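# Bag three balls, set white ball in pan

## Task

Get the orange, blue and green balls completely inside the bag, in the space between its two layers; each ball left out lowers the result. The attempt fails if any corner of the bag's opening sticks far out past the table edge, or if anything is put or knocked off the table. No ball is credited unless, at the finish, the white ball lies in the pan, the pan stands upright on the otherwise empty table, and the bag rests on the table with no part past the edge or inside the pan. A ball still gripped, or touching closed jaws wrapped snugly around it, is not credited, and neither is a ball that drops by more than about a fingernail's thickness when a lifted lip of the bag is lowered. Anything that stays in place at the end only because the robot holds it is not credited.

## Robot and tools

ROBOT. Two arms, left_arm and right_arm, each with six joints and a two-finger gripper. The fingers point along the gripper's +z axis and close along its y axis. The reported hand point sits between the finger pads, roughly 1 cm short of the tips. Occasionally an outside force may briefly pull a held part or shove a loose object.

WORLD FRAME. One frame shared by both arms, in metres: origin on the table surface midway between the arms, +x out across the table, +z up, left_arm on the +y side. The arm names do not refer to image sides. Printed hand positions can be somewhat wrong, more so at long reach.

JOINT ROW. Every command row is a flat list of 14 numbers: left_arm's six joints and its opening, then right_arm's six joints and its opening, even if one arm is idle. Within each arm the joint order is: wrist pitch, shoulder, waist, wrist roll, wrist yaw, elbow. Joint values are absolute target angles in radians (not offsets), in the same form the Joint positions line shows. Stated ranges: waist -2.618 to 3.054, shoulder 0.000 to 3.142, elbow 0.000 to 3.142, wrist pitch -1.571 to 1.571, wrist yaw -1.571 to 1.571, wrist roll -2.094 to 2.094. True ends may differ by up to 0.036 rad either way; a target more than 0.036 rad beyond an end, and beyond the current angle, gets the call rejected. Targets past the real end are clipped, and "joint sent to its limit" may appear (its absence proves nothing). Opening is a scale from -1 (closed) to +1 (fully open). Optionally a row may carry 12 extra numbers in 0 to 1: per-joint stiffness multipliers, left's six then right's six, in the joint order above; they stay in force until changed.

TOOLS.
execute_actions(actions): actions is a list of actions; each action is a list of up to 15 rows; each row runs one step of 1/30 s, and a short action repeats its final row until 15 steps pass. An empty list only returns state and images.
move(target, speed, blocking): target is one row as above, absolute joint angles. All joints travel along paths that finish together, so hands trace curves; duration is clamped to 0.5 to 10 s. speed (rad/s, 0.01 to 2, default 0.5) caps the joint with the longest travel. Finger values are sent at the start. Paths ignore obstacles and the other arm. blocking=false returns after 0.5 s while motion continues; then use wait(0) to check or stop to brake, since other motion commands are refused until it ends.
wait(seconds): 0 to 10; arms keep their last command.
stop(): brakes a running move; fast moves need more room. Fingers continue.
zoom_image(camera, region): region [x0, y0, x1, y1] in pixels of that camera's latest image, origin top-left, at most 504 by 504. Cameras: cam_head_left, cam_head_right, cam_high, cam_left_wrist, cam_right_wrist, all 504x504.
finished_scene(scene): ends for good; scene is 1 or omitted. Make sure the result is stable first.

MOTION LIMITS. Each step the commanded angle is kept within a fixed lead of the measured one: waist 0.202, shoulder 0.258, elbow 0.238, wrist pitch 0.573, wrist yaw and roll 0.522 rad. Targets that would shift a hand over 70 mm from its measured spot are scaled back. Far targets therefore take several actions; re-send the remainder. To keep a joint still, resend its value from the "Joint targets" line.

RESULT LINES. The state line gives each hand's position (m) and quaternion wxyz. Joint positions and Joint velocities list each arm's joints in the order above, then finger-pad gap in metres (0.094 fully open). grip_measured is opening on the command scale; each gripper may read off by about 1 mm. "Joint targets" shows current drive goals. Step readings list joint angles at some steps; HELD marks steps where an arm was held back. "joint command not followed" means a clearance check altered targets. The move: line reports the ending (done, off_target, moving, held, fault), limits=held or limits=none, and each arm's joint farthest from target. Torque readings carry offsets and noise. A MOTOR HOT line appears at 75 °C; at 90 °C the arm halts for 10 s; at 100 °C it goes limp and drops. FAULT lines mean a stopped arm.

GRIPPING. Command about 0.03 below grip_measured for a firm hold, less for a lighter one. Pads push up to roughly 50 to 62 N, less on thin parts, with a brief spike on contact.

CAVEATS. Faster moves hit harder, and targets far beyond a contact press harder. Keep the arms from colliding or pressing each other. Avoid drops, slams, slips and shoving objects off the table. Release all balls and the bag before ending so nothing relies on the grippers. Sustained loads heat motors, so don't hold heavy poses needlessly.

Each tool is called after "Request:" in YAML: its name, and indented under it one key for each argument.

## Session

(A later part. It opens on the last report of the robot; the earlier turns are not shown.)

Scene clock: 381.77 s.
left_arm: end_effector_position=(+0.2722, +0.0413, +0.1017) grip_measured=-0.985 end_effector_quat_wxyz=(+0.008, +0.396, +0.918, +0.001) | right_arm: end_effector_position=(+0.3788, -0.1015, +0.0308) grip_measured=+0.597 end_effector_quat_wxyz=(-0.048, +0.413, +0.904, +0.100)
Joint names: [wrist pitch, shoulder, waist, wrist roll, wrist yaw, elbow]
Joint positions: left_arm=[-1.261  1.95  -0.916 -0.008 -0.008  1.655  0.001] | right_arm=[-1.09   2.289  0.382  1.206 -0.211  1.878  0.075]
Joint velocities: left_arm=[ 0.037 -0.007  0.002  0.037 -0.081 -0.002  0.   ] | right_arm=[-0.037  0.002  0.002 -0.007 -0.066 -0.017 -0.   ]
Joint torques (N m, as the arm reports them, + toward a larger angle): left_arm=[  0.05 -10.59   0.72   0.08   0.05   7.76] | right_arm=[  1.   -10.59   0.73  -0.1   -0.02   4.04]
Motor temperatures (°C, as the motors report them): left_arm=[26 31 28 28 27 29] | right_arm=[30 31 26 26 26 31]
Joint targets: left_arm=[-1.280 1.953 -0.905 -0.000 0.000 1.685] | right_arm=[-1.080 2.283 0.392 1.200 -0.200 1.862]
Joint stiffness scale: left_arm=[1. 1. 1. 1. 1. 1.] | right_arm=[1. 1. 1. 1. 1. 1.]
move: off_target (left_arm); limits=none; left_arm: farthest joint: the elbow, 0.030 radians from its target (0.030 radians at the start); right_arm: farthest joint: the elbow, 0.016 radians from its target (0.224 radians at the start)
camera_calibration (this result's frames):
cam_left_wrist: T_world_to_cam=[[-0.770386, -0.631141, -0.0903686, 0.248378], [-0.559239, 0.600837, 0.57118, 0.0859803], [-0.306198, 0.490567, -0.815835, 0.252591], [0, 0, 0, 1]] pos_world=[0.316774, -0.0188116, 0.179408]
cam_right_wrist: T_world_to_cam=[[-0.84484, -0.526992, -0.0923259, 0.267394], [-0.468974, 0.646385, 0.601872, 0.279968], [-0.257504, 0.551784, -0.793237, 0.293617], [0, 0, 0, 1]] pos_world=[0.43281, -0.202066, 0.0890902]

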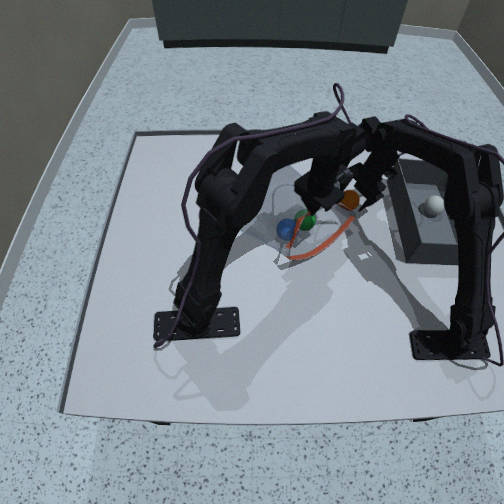

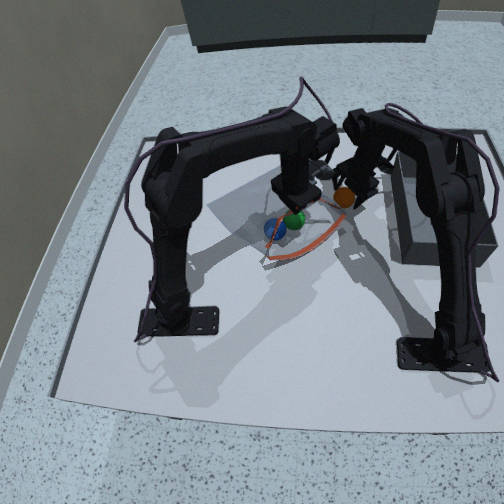

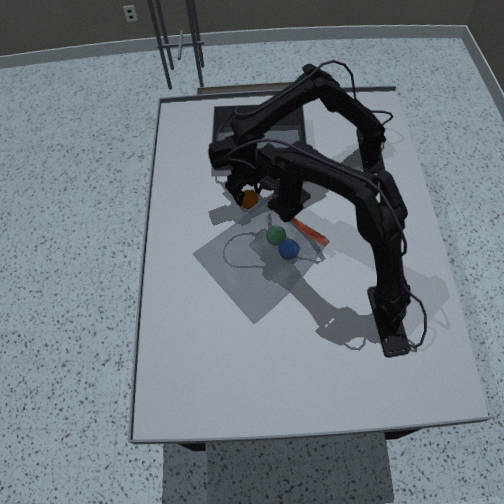

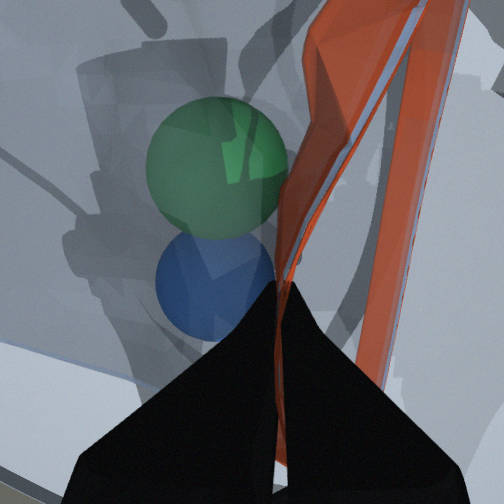

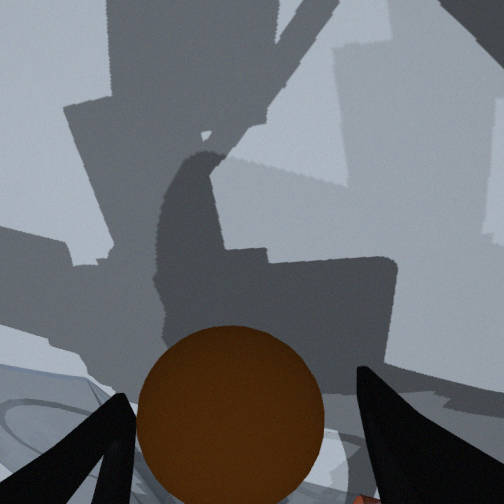

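Request:
move:
  target: [-1.28,1.953,-0.905,0,0.0,1.685,-1, -1.08,2.283,0.398,1.2,-0.2,1.862,0.07]
  speed: 0.1

Request:
move:
  target: [-1.28,1.953,-0.905,0,0.0,1.685,-1, -1.34,2.2,0.36,1.2,-0.2,2.1,0.07]
  speed: 0.25

Scene clock: 388.23 s.
left_arm: end_effector_position=(+0.2722, +0.0413, +0.1017) grip_measured=-0.985 end_effector_quat_wxyz=(+0.008, +0.396, +0.918, +0.001) | right_arm: end_effector_position=(+0.3790, -0.1015, +0.0308) grip_measured=+0.080 end_effector_quat_wxyz=(-0.048, +0.413, +0.904, +0.100)
Joint names: [wrist pitch, shoulder, waist, wrist roll, wrist yaw, elbow]
Joint positions: left_arm=[-1.261  1.95  -0.916 -0.008 -0.008  1.655  0.001] | right_arm=[-1.089  2.289  0.382  1.206 -0.21   1.878  0.051]
Joint velocities: left_arm=[-0.007 -0.012  0.012  0.007 -0.007  0.002 -0.   ] | right_arm=[-0.007 -0.007 -0.012 -0.051  0.022 -0.012 -0.   ]
Joint torques (N m, as the arm reports them, + toward a larger angle): left_arm=[  0.05 -10.64   0.74   0.08   0.07   7.75] | right_arm=[  1.   -10.58   1.16  -0.1   -0.02   4.04]
Motor temperatures (°C, as the motors report them): left_arm=[26 31 28 28 27 29] | right_arm=[29 32 26 26 26 31]
Joint targets: left_arm=[-1.280 1.953 -0.905 0.000 -0.000 1.685] | right_arm=[-1.080 2.283 0.398 1.200 -0.200 1.862]
Joint stiffness scale: left_arm=[1. 1. 1. 1. 1. 1.] | right_arm=[1. 1. 1. 1. 1. 1.]
move: off_target (left_arm); limits=none; left_arm: farthest joint: the elbow, 0.030 radians from its target (0.030 radians at the start); right_arm: farthest joint: the waist, 0.016 radians from its target (0.016 radians at the start)
camera_calibration (this result's frames):
cam_left_wrist: T_world_to_cam=[[-0.770386, -0.631141, -0.0903686, 0.248378], [-0.559239, 0.600837, 0.57118, 0.0859803], [-0.306198, 0.490567, -0.815835, 0.252591], [0, 0, 0, 1]] pos_world=[0.316774, -0.0188116, 0.179408]
cam_right_wrist: T_world_to_cam=[[-0.844776, -0.526979, -0.0929861, 0.267559], [-0.469466, 0.64646, 0.601408, 0.28027], [-0.256818, 0.551709, -0.793512, 0.293408], [0, 0, 0, 1]] pos_world=[0.432957, -0.202061, 0.0891452]

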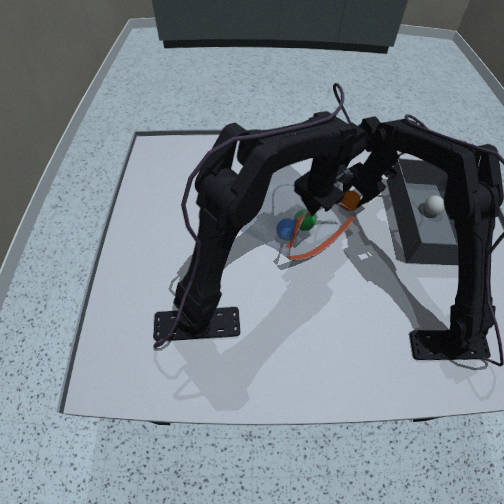

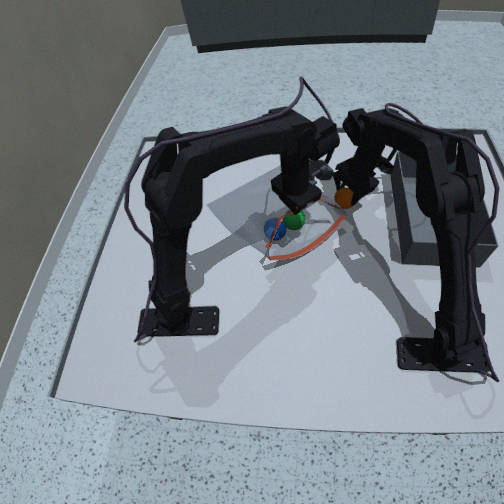

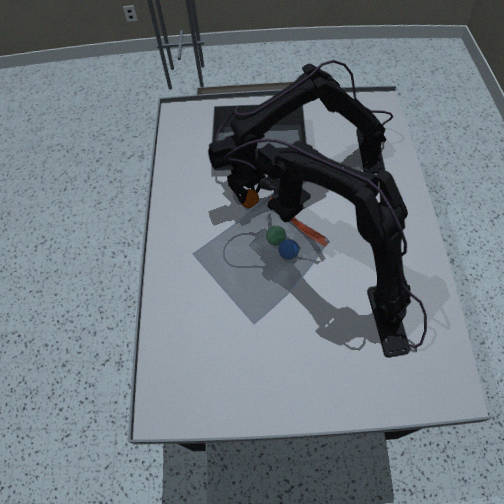

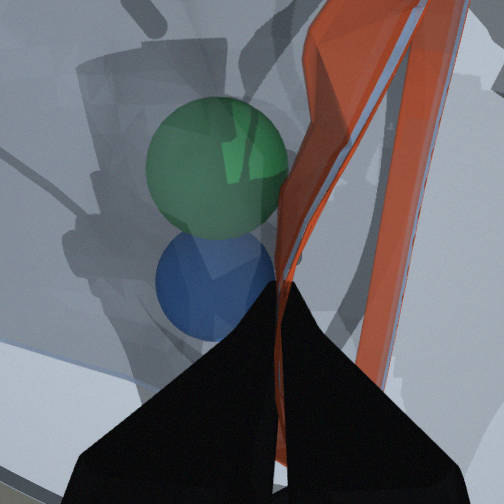

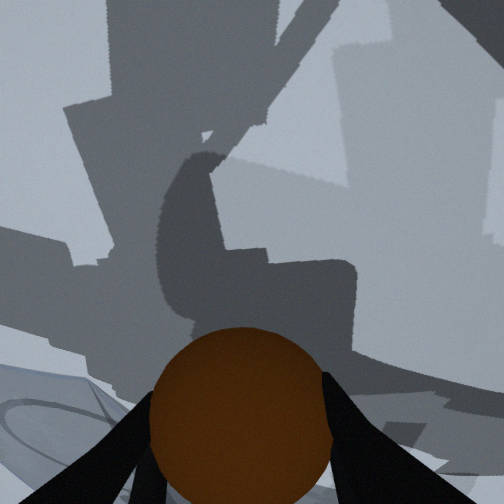

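Scene clock: 389.90 s.
left_arm: end_effector_position=(+0.2722, +0.0413, +0.1017) grip_measured=-0.985 end_effector_quat_wxyz=(+0.008, +0.396, +0.918, +0.001) | right_arm: end_effector_position=(+0.3739, -0.1086, +0.1057) grip_measured=+0.080 end_effector_quat_wxyz=(-0.042, +0.418, +0.902, +0.105)
Joint names: [wrist pitch, shoulder, waist, wrist roll, wrist yaw, elbow]
Joint positions: left_arm=[-1.261  1.95  -0.916 -0.008 -0.008  1.655  0.001] | right_arm=[-1.327  2.221  0.37   1.206 -0.21   2.063  0.051]
Joint velocities: left_arm=[ 0.007  0.007 -0.002 -0.022 -0.037 -0.007 -0.001] | right_arm=[-0.066  0.002  0.002 -0.007  0.066  0.007  0.001]
Joint torques (N m, as the arm reports them, + toward a larger angle): left_arm=[  0.05 -10.64   0.73   0.08   0.07   7.79] | right_arm=[  0.8  -11.31  -0.71  -0.09  -0.03   7.47]
Motor temperatures (°C, as the motors report them): left_arm=[26 31 28 28 27 29] | right_arm=[29 32 26 26 26 31]
Joint targets: left_arm=[-1.280 1.953 -0.905 0.000 0.000 1.685] | right_arm=[-1.340 2.200 0.360 1.200 -0.200 2.100]
Joint stiffness scale: left_arm=[1. 1. 1. 1. 1. 1.] | right_arm=[1. 1. 1. 1. 1. 1.]
move: off_target (left_arm, right_arm); limits=none; left_arm: farthest joint: the elbow, 0.030 radians from its target (0.030 radians at the start); right_arm: farthest joint: the elbow, 0.037 radians from its target (0.222 radians at the start)
camera_calibration (this result's frames):
cam_left_wrist: T_world_to_cam=[[-0.770386, -0.631141, -0.0903686, 0.248378], [-0.559239, 0.600837, 0.57118, 0.0859803], [-0.306198, 0.490567, -0.815835, 0.252591], [0, 0, 0, 1]] pos_world=[0.316774, -0.0188116, 0.179408]
cam_right_wrist: T_world_to_cam=[[-0.849263, -0.517169, -0.106248, 0.270586], [-0.470133, 0.649179, 0.597948, 0.238438], [-0.240267, 0.557765, -0.794462, 0.350002], [0, 0, 0, 1]] pos_world=[0.42599, -0.210069, 0.164239]

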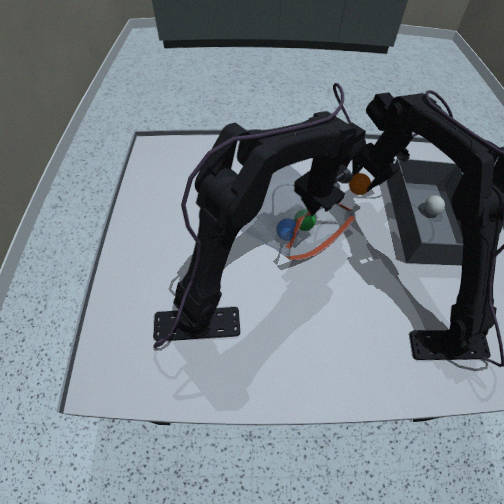

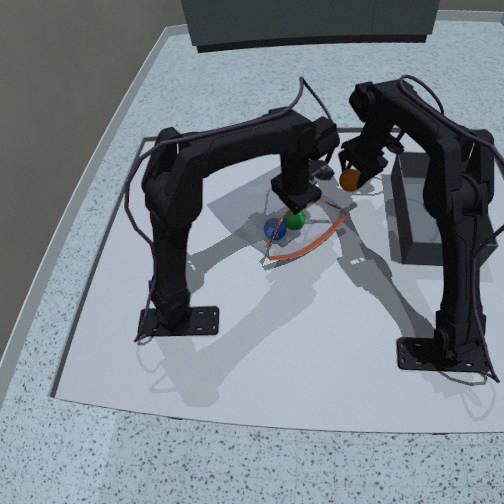

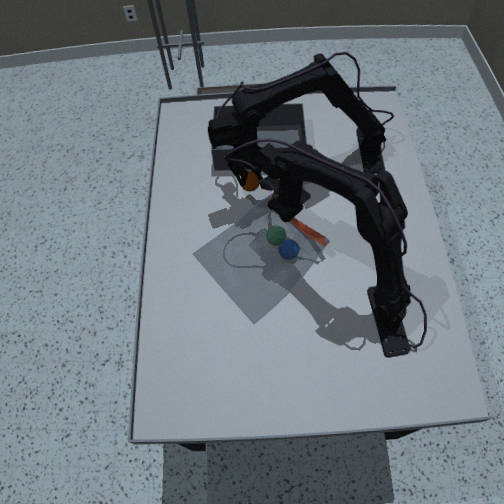

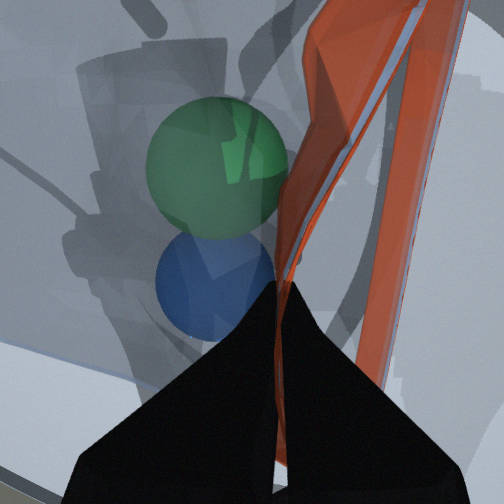

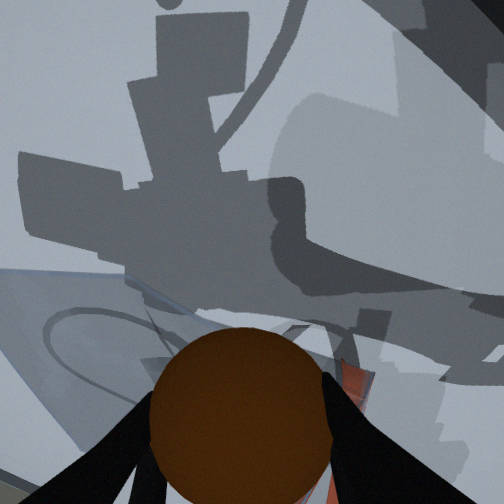

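Request:
move:
  target: [-1.28,1.953,-0.905,0,0.0,1.685,-1, -0.9,1.03,0.36,0.5,0,0.93,0.06]
  speed: 0.7

Request:
move:
  target: [-1.28,1.905,-0.905,0,0.0,1.685,-1, 0.54,1.236,0.92,-0.4,0,0.2,0.06]
  speed: 0.8

Request:
move:
  target: [-1.28,1.905,-0.905,0,0.0,1.685,-1, 0.95,1.726,0.945,-0.4,0,0.44,0.06]
  speed: 0.35

Scene clock: 402.33 s.
left_arm: end_effector_position=(+0.2722, +0.0413, +0.1017) grip_measured=-0.985 end_effector_quat_wxyz=(+0.008, +0.396, +0.918, +0.001) | right_arm: end_effector_position=(+0.2111, -0.2014, +0.1702) grip_measured=+0.071 end_effector_quat_wxyz=(+0.246, +0.084, +0.959, +0.116)
Joint names: [wrist pitch, shoulder, waist, wrist roll, wrist yaw, elbow]
Joint positions: left_arm=[-1.261  1.95  -0.916 -0.008 -0.008  1.655  0.001] | right_arm=[-0.917  1.047  0.37   0.508 -0.012  0.945  0.05 ]
Joint velocities: left_arm=[ 0.051  0.002 -0.002  0.022 -0.022 -0.017 -0.001] | right_arm=[ 0.022 -0.002  0.012 -0.022 -0.022 -0.002  0.   ]
Joint torques (N m, as the arm reports them, + toward a larger angle): left_arm=[  0.05 -10.65   0.75   0.08   0.07   7.78] | right_arm=[ 1.98 -2.91 -0.7  -0.12  0.09  4.7 ]
Motor temperatures (°C, as the motors report them): left_arm=[26 31 28 28 27 29] | right_arm=[29 32 26 26 26 32]
Joint targets: left_arm=[-1.280 1.953 -0.905 -0.000 -0.000 1.685] | right_arm=[-0.900 1.030 0.360 0.500 -0.000 0.930]
Joint stiffness scale: left_arm=[1. 1. 1. 1. 1. 1.] | right_arm=[1. 1. 1. 1. 1. 1.]
move: off_target (left_arm); limits=none; left_arm: farthest joint: the elbow, 0.030 radians from its target (0.030 radians at the start); right_arm: farthest joint: the shoulder, 0.017 radians from its target (1.191 radians at the start)
camera_calibration (this result's frames):
cam_left_wrist: T_world_to_cam=[[-0.770386, -0.631141, -0.0903686, 0.248378], [-0.559239, 0.600837, 0.57118, 0.0859803], [-0.306198, 0.490567, -0.815835, 0.252591], [0, 0, 0, 1]] pos_world=[0.316774, -0.0188116, 0.179408]
cam_right_wrist: T_world_to_cam=[[-0.241989, -0.919847, -0.308743, -0.0836399], [-0.968112, 0.250152, 0.0135094, 0.307741], [0.064806, 0.302167, -0.95105, 0.32465], [0, 0, 0, 1]] pos_world=[0.256648, -0.252016, 0.278778]

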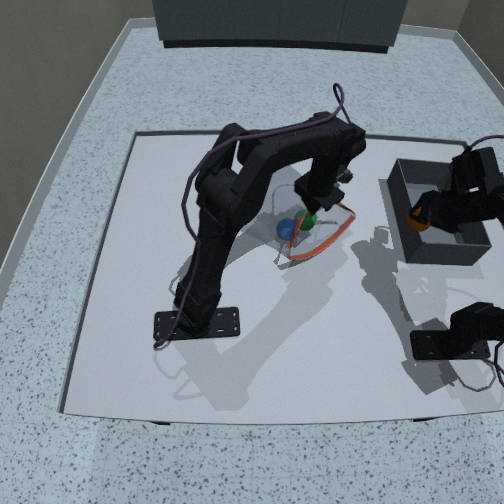

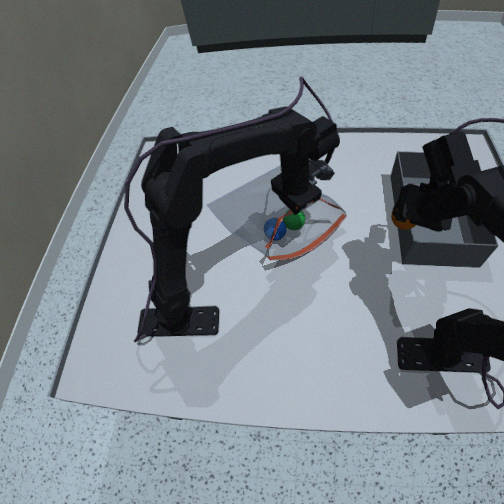

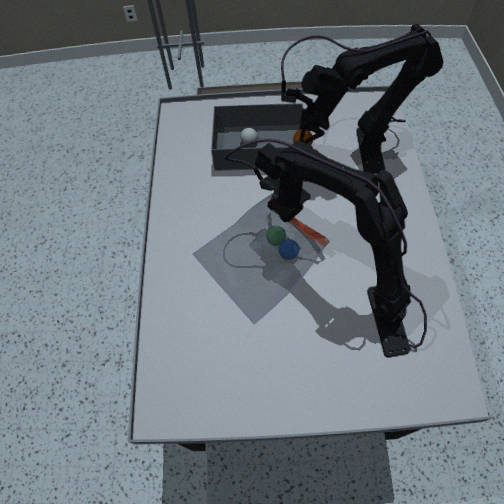

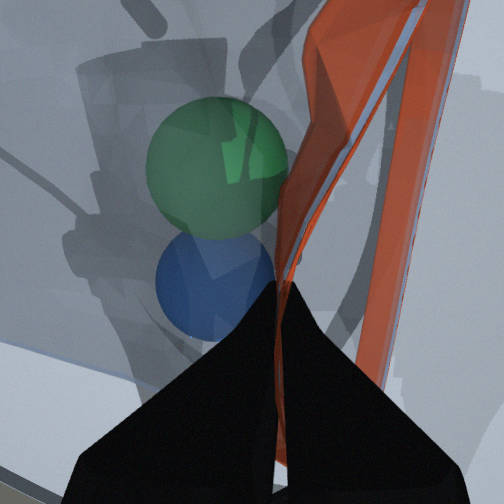

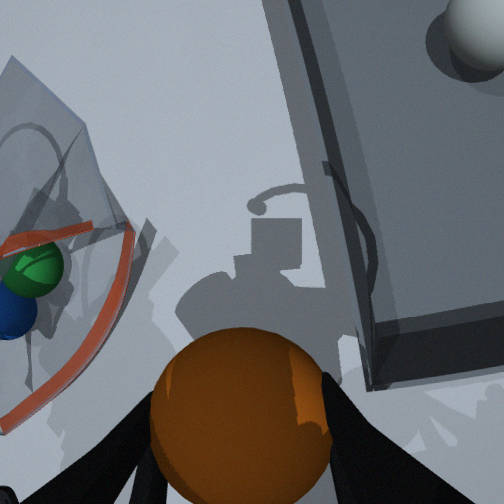

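Scene clock: 405.03 s.
left_arm: end_effector_position=(+0.2723, +0.0413, +0.1095) grip_measured=-0.985 end_effector_quat_wxyz=(+0.018, +0.396, +0.918, -0.004) | right_arm: end_effector_position=(+0.1706, -0.0377, +0.0718) grip_measured=+0.071 end_effector_quat_wxyz=(+0.496, -0.509, +0.693, +0.122)
Joint names: [wrist pitch, shoulder, waist, wrist roll, wrist yaw, elbow]
Joint positions: left_arm=[-1.263  1.927 -0.916 -0.008 -0.008  1.655  0.001] | right_arm=[ 0.519  1.231  0.908 -0.396 -0.007  0.214  0.05 ]
Joint velocities: left_arm=[-0.007 -0.017 -0.007  0.007 -0.051  0.007 -0.001] | right_arm=[ 0.022  0.002 -0.002 -0.007 -0.037 -0.007 -0.   ]
Joint torques (N m, as the arm reports them, + toward a larger angle): left_arm=[  0.09 -12.86   0.71   0.08   0.07   7.81] | right_arm=[ 2.62 -1.96  0.86 -0.08  0.04  4.07]
Motor temperatures (°C, as the motors report them): left_arm=[26 32 28 28 27 29] | right_arm=[29 32 26 26 26 31]
Joint targets: left_arm=[-1.280 1.905 -0.905 -0.000 0.000 1.685] | right_arm=[0.540 1.236 0.920 -0.400 0.000 0.200]
Joint stiffness scale: left_arm=[1. 1. 1. 1. 1. 1.] | right_arm=[1. 1. 1. 1. 1. 1.]
move: off_target (left_arm, right_arm); limits=none; left_arm: farthest joint: the elbow, 0.030 radians from its target (0.030 radians at the start); right_arm: farthest joint: the wrist pitch, 0.021 radians from its target (1.457 radians at the start)
camera_calibration (this result's frames):
cam_left_wrist: T_world_to_cam=[[-0.769089, -0.632541, -0.0916199, 0.248925], [-0.56726, 0.609495, 0.553834, 0.0852562], [-0.294481, 0.47792, -0.827571, 0.257578], [0, 0, 0, 1]] pos_world=[0.31566, -0.0176092, 0.188753]
cam_right_wrist: T_world_to_cam=[[0.806169, -0.548221, 0.222587, -0.176215], [-0.357669, -0.751204, -0.554767, 0.12779], [0.471343, 0.367623, -0.801679, 0.106614], [0, 0, 0, 1]] pos_world=[0.137514, -0.0398025, 0.195587]

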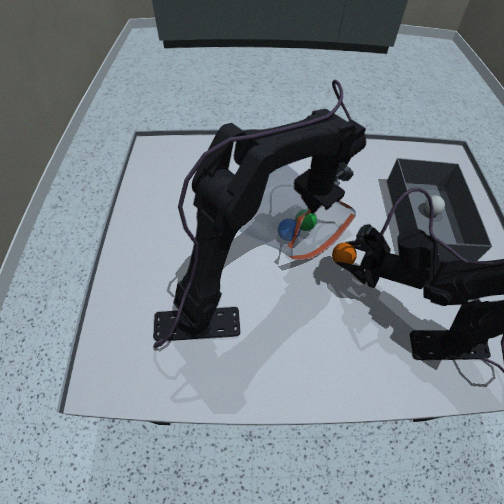

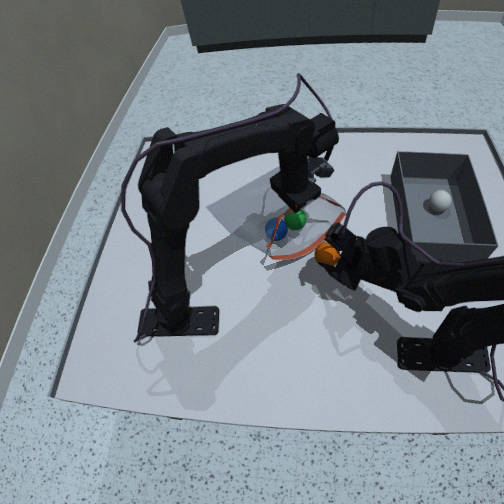

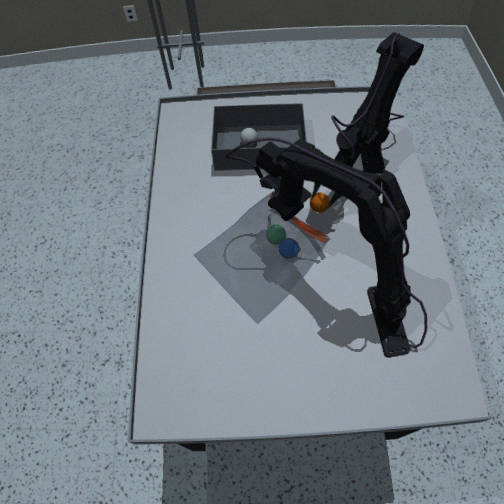

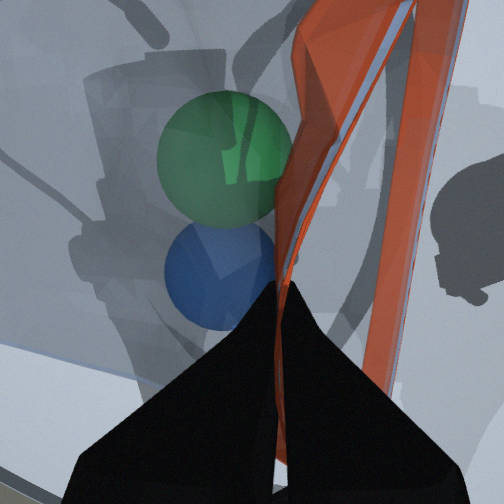

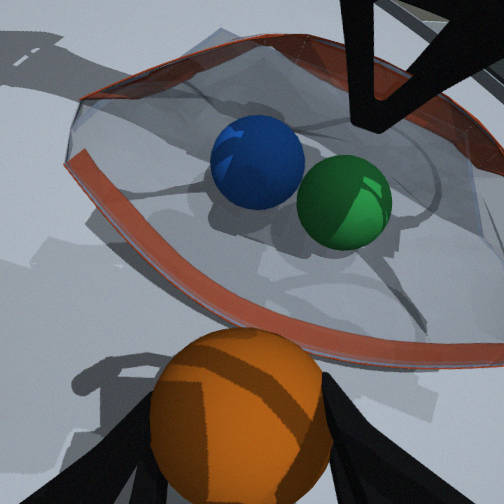

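Scene clock: 407.13 s.
left_arm: end_effector_position=(+0.2722, +0.0413, +0.1095) grip_measured=-0.985 end_effector_quat_wxyz=(+0.018, +0.396, +0.918, -0.004) | right_arm: end_effector_position=(+0.2138, +0.0283, +0.0622) grip_measured=+0.071 end_effector_quat_wxyz=(+0.539, -0.500, +0.664, +0.139)
Joint names: [wrist pitch, shoulder, waist, wrist roll, wrist yaw, elbow]
Joint positions: left_arm=[-1.263  1.927 -0.916 -0.008 -0.008  1.655  0.001] | right_arm=[ 0.929  1.723  0.932 -0.396 -0.007  0.403  0.05 ]
Joint velocities: left_arm=[-0.037 -0.002  0.002  0.007 -0.007  0.007 -0.001] | right_arm=[-0.022 -0.017  0.007  0.007  0.022  0.017  0.   ]
Joint torques (N m, as the arm reports them, + toward a larger angle): left_arm=[  0.09 -12.83   0.73   0.09   0.07   7.79] | right_arm=[ 2.69 -4.82  0.87 -0.07  0.04  6.26]
Motor temperatures (°C, as the motors report them): left_arm=[26 32 28 28 27 29] | right_arm=[30 31 26 26 26 31]
Joint targets: left_arm=[-1.280 1.905 -0.905 0.000 -0.000 1.685] | right_arm=[0.950 1.726 0.945 -0.400 -0.000 0.440]
Joint stiffness scale: left_arm=[1. 1. 1. 1. 1. 1.] | right_arm=[1. 1. 1. 1. 1. 1.]
move: off_target (left_arm, right_arm); limits=none; left_arm: farthest joint: the elbow, 0.030 radians from its target (0.030 radians at the start); right_arm: farthest joint: the elbow, 0.037 radians from its target (0.226 radians at the start)
camera_calibration (this result's frames):
cam_left_wrist: T_world_to_cam=[[-0.769112, -0.632516, -0.0915975, 0.248922], [-0.567116, 0.60934, 0.554152, 0.0851116], [-0.294696, 0.478151, -0.827361, 0.257549], [0, 0, 0, 1]] pos_world=[0.315616, -0.0175618, 0.188722]
cam_right_wrist: T_world_to_cam=[[0.803789, -0.547509, 0.232717, -0.172815], [-0.299037, -0.710002, -0.637553, 0.179017], [0.514296, 0.442867, -0.734417, 0.0388475], [0, 0, 0, 1]] pos_world=[0.172461, 0.0152797, 0.18288]

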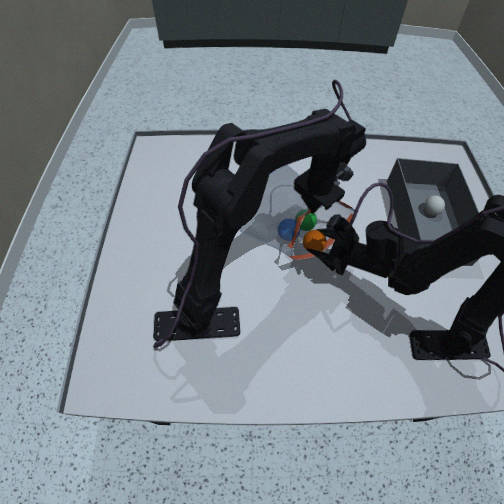

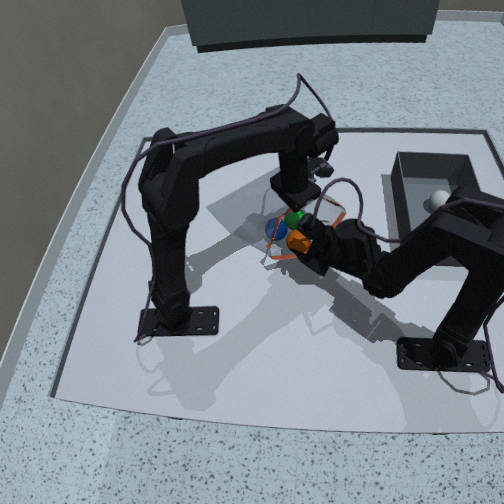

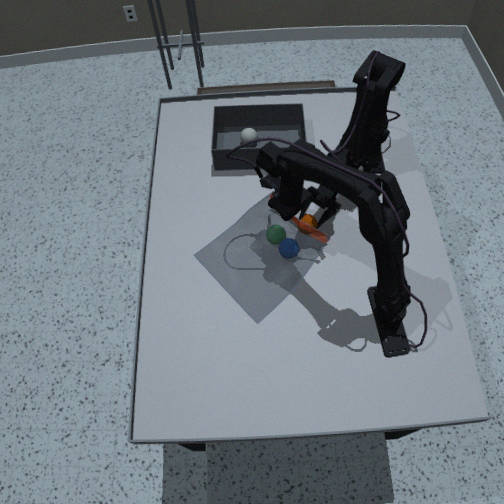

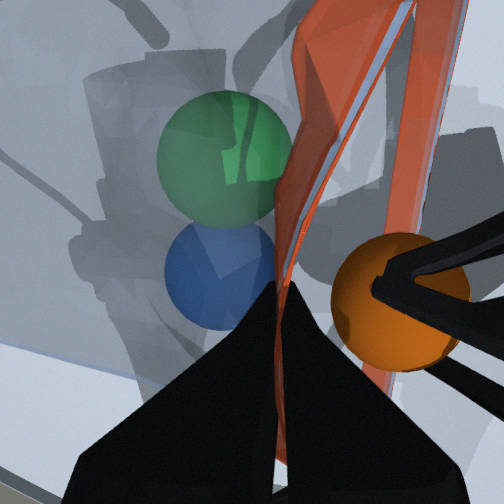

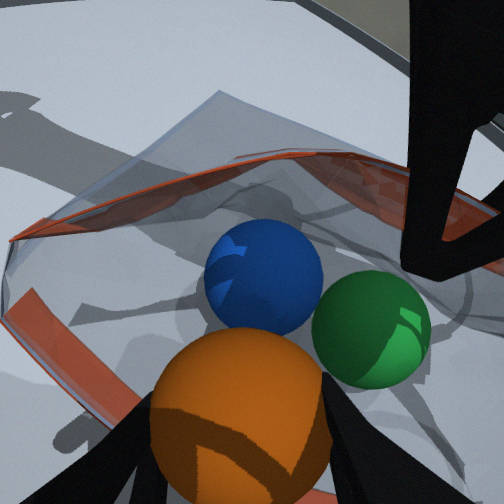

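Request:
move:
  target: [-1.28,1.905,-0.905,0,0.0,1.685,-1, 0.99,1.899,0.945,-0.4,0,0.543,0.06]
  speed: 0.15

Request:
move:
  target: [-1.28,1.905,-0.905,0,0.0,1.685,-1, 0.925,2.035,0.95,-0.4,0,0.745,0.06]
  speed: 0.1

Scene clock: 413.90 s.
left_arm: end_effector_position=(+0.2722, +0.0413, +0.1095) grip_measured=-0.985 end_effector_quat_wxyz=(+0.018, +0.396, +0.918, -0.004) | right_arm: end_effector_position=(+0.2300, +0.0484, +0.0373) grip_measured=+0.071 end_effector_quat_wxyz=(+0.527, -0.505, +0.670, +0.136)
Joint names: [wrist pitch, shoulder, waist, wrist roll, wrist yaw, elbow]
Joint positions: left_arm=[-1.263  1.927 -0.916 -0.008 -0.008  1.655  0.001] | right_arm=[ 0.97   1.896  0.932 -0.396 -0.007  0.506  0.05 ]
Joint velocities: left_arm=[-0.022 -0.002  0.007 -0.007  0.007  0.027 -0.   ] | right_arm=[-0.022 -0.002 -0.012 -0.051 -0.007 -0.012 -0.001]
Joint torques (N m, as the arm reports them, + toward a larger angle): left_arm=[  0.1  -12.83   0.76   0.08   0.06   7.81] | right_arm=[ 2.66 -5.78  0.9  -0.07  0.04  5.91]
Motor temperatures (°C, as the motors report them): left_arm=[26 32 28 28 27 29] | right_arm=[31 30 26 26 26 31]
Joint targets: left_arm=[-1.280 1.905 -0.905 -0.000 -0.000 1.685] | right_arm=[0.990 1.899 0.945 -0.400 -0.000 0.543]
Joint stiffness scale: left_arm=[1. 1. 1. 1. 1. 1.] | right_arm=[1. 1. 1. 1. 1. 1.]
move: off_target (left_arm, right_arm); limits=none; left_arm: farthest joint: the elbow, 0.030 radians from its target (0.030 radians at the start); right_arm: farthest joint: the elbow, 0.037 radians from its target (0.140 radians at the start)
camera_calibration (this result's frames):
cam_left_wrist: T_world_to_cam=[[-0.769112, -0.632516, -0.0915975, 0.248922], [-0.567116, 0.60934, 0.554152, 0.0851116], [-0.294696, 0.478151, -0.827361, 0.257549], [0, 0, 0, 1]] pos_world=[0.315616, -0.0175618, 0.188722]
cam_right_wrist: T_world_to_cam=[[0.807952, -0.542356, 0.230357, -0.170166], [-0.310308, -0.723954, -0.616117, 0.184678], [0.500922, 0.426311, -0.753217, 0.00783928], [0, 0, 0, 1]] pos_world=[0.190867, 0.038066, 0.158887]

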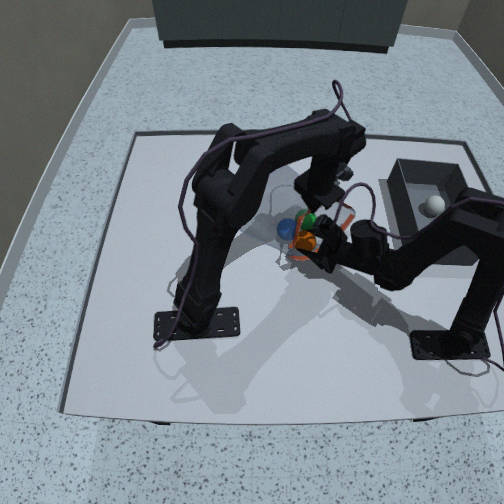

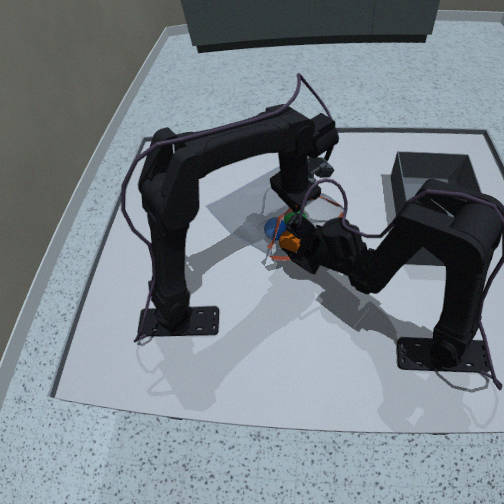

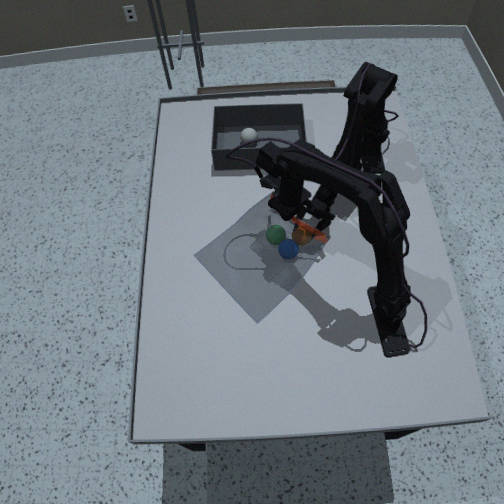

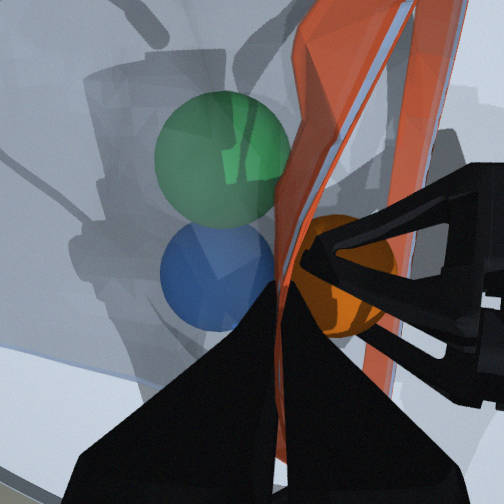

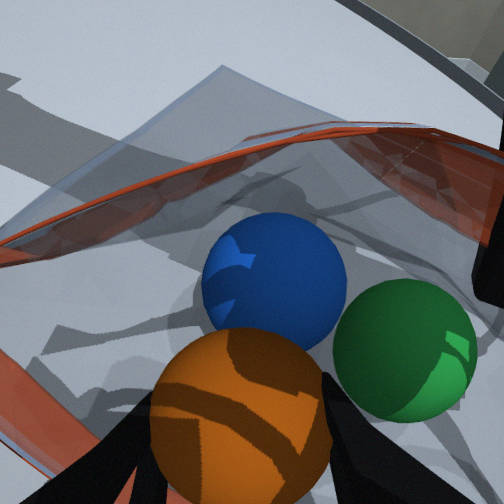

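Scene clock: 416.63 s.
left_arm: end_effector_position=(+0.2721, +0.0415, +0.1095) grip_measured=-0.985 end_effector_quat_wxyz=(+0.017, +0.396, +0.918, -0.003) | right_arm: end_effector_position=(+0.2592, +0.0892, +0.0357) grip_measured=+0.071 end_effector_quat_wxyz=(+0.536, -0.503, +0.664, +0.140)
Joint names: [wrist pitch, shoulder, waist, wrist roll, wrist yaw, elbow]
Joint positions: left_arm=[-1.264  1.927 -0.916 -0.008 -0.008  1.655  0.001] | right_arm=[ 0.927  2.033  0.938 -0.396 -0.006  0.708  0.05 ]
Joint velocities: left_arm=[-0.007  0.002 -0.002  0.007  0.037  0.012 -0.001] | right_arm=[ 0.022  0.007  0.002  0.022  0.022 -0.012 -0.001]
Joint torques (N m, as the arm reports them, + toward a larger angle): left_arm=[  0.11 -12.8    0.74   0.08   0.07   7.83] | right_arm=[ 2.44 -7.13  0.89 -0.07  0.04  6.23]
Motor temperatures (°C, as the motors report them): left_arm=[26 32 28 28 27 29] | right_arm=[32 30 26 26 26 31]
Joint targets: left_arm=[-1.280 1.905 -0.905 0.000 -0.000 1.685] | right_arm=[0.925 2.035 0.950 -0.400 0.000 0.745]
Joint stiffness scale: left_arm=[1. 1. 1. 1. 1. 1.] | right_arm=[1. 1. 1. 1. 1. 1.]
move: off_target (left_arm, right_arm); limits=none; left_arm: farthest joint: the elbow, 0.030 radians from its target (0.030 radians at the start); right_arm: farthest joint: the elbow, 0.037 radians from its target (0.239 radians at the start)
camera_calibration (this result's frames):
cam_left_wrist: T_world_to_cam=[[-0.76916, -0.632465, -0.0915526, 0.248916], [-0.566829, 0.60903, 0.554787, 0.0848225], [-0.295125, 0.478614, -0.82694, 0.25749], [0, 0, 0, 1]] pos_world=[0.315528, -0.017467, 0.18866]
cam_right_wrist: T_world_to_cam=[[0.807838, -0.541677, 0.232342, -0.171401], [-0.297445, -0.714987, -0.632708, 0.218784], [0.508845, 0.442017, -0.738714, -0.0293971], [0, 0, 0, 1]] pos_world=[0.218499, 0.076578, 0.156534]

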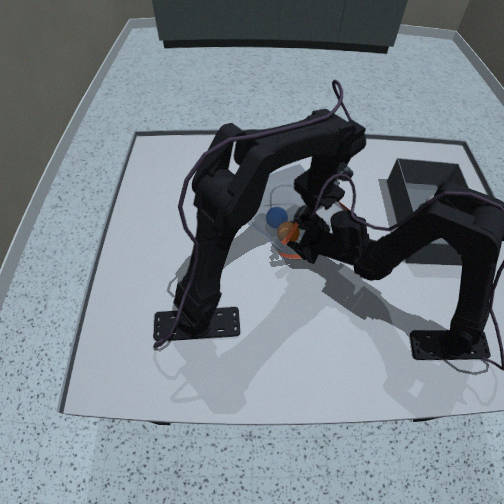

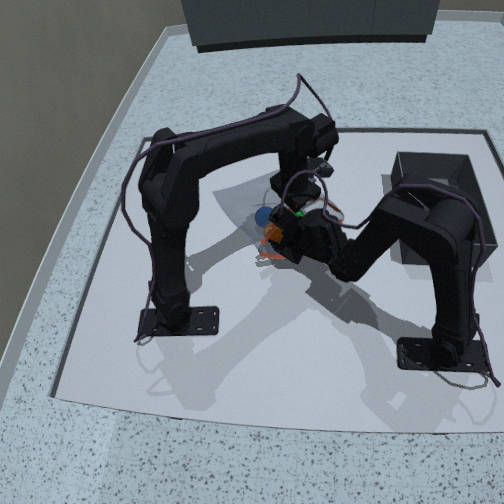

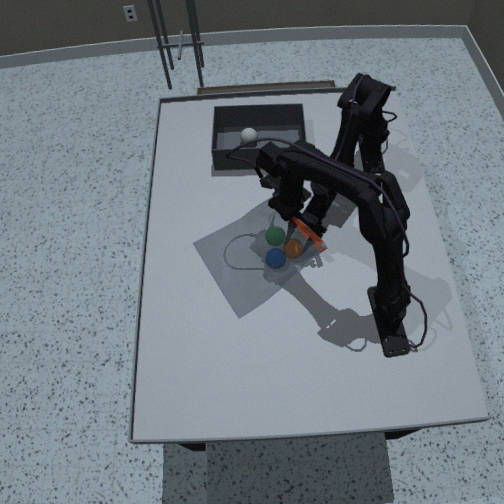

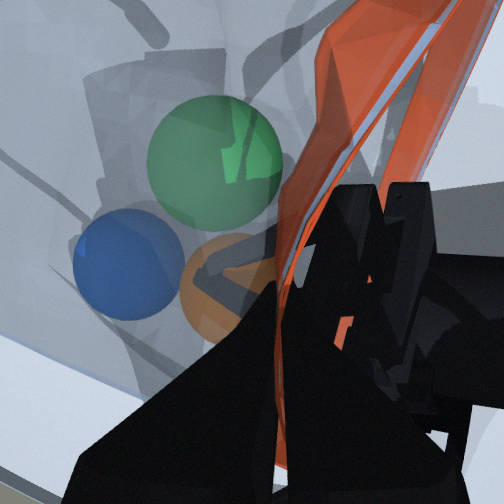

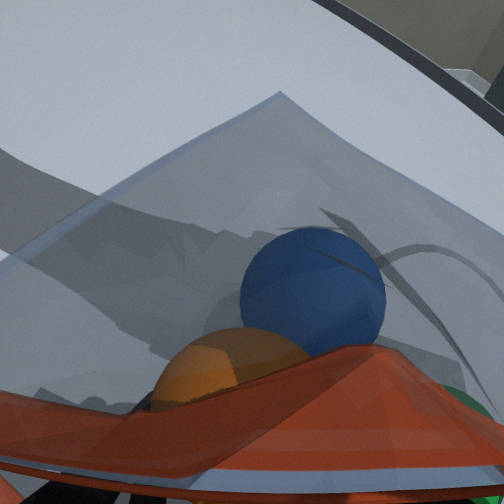

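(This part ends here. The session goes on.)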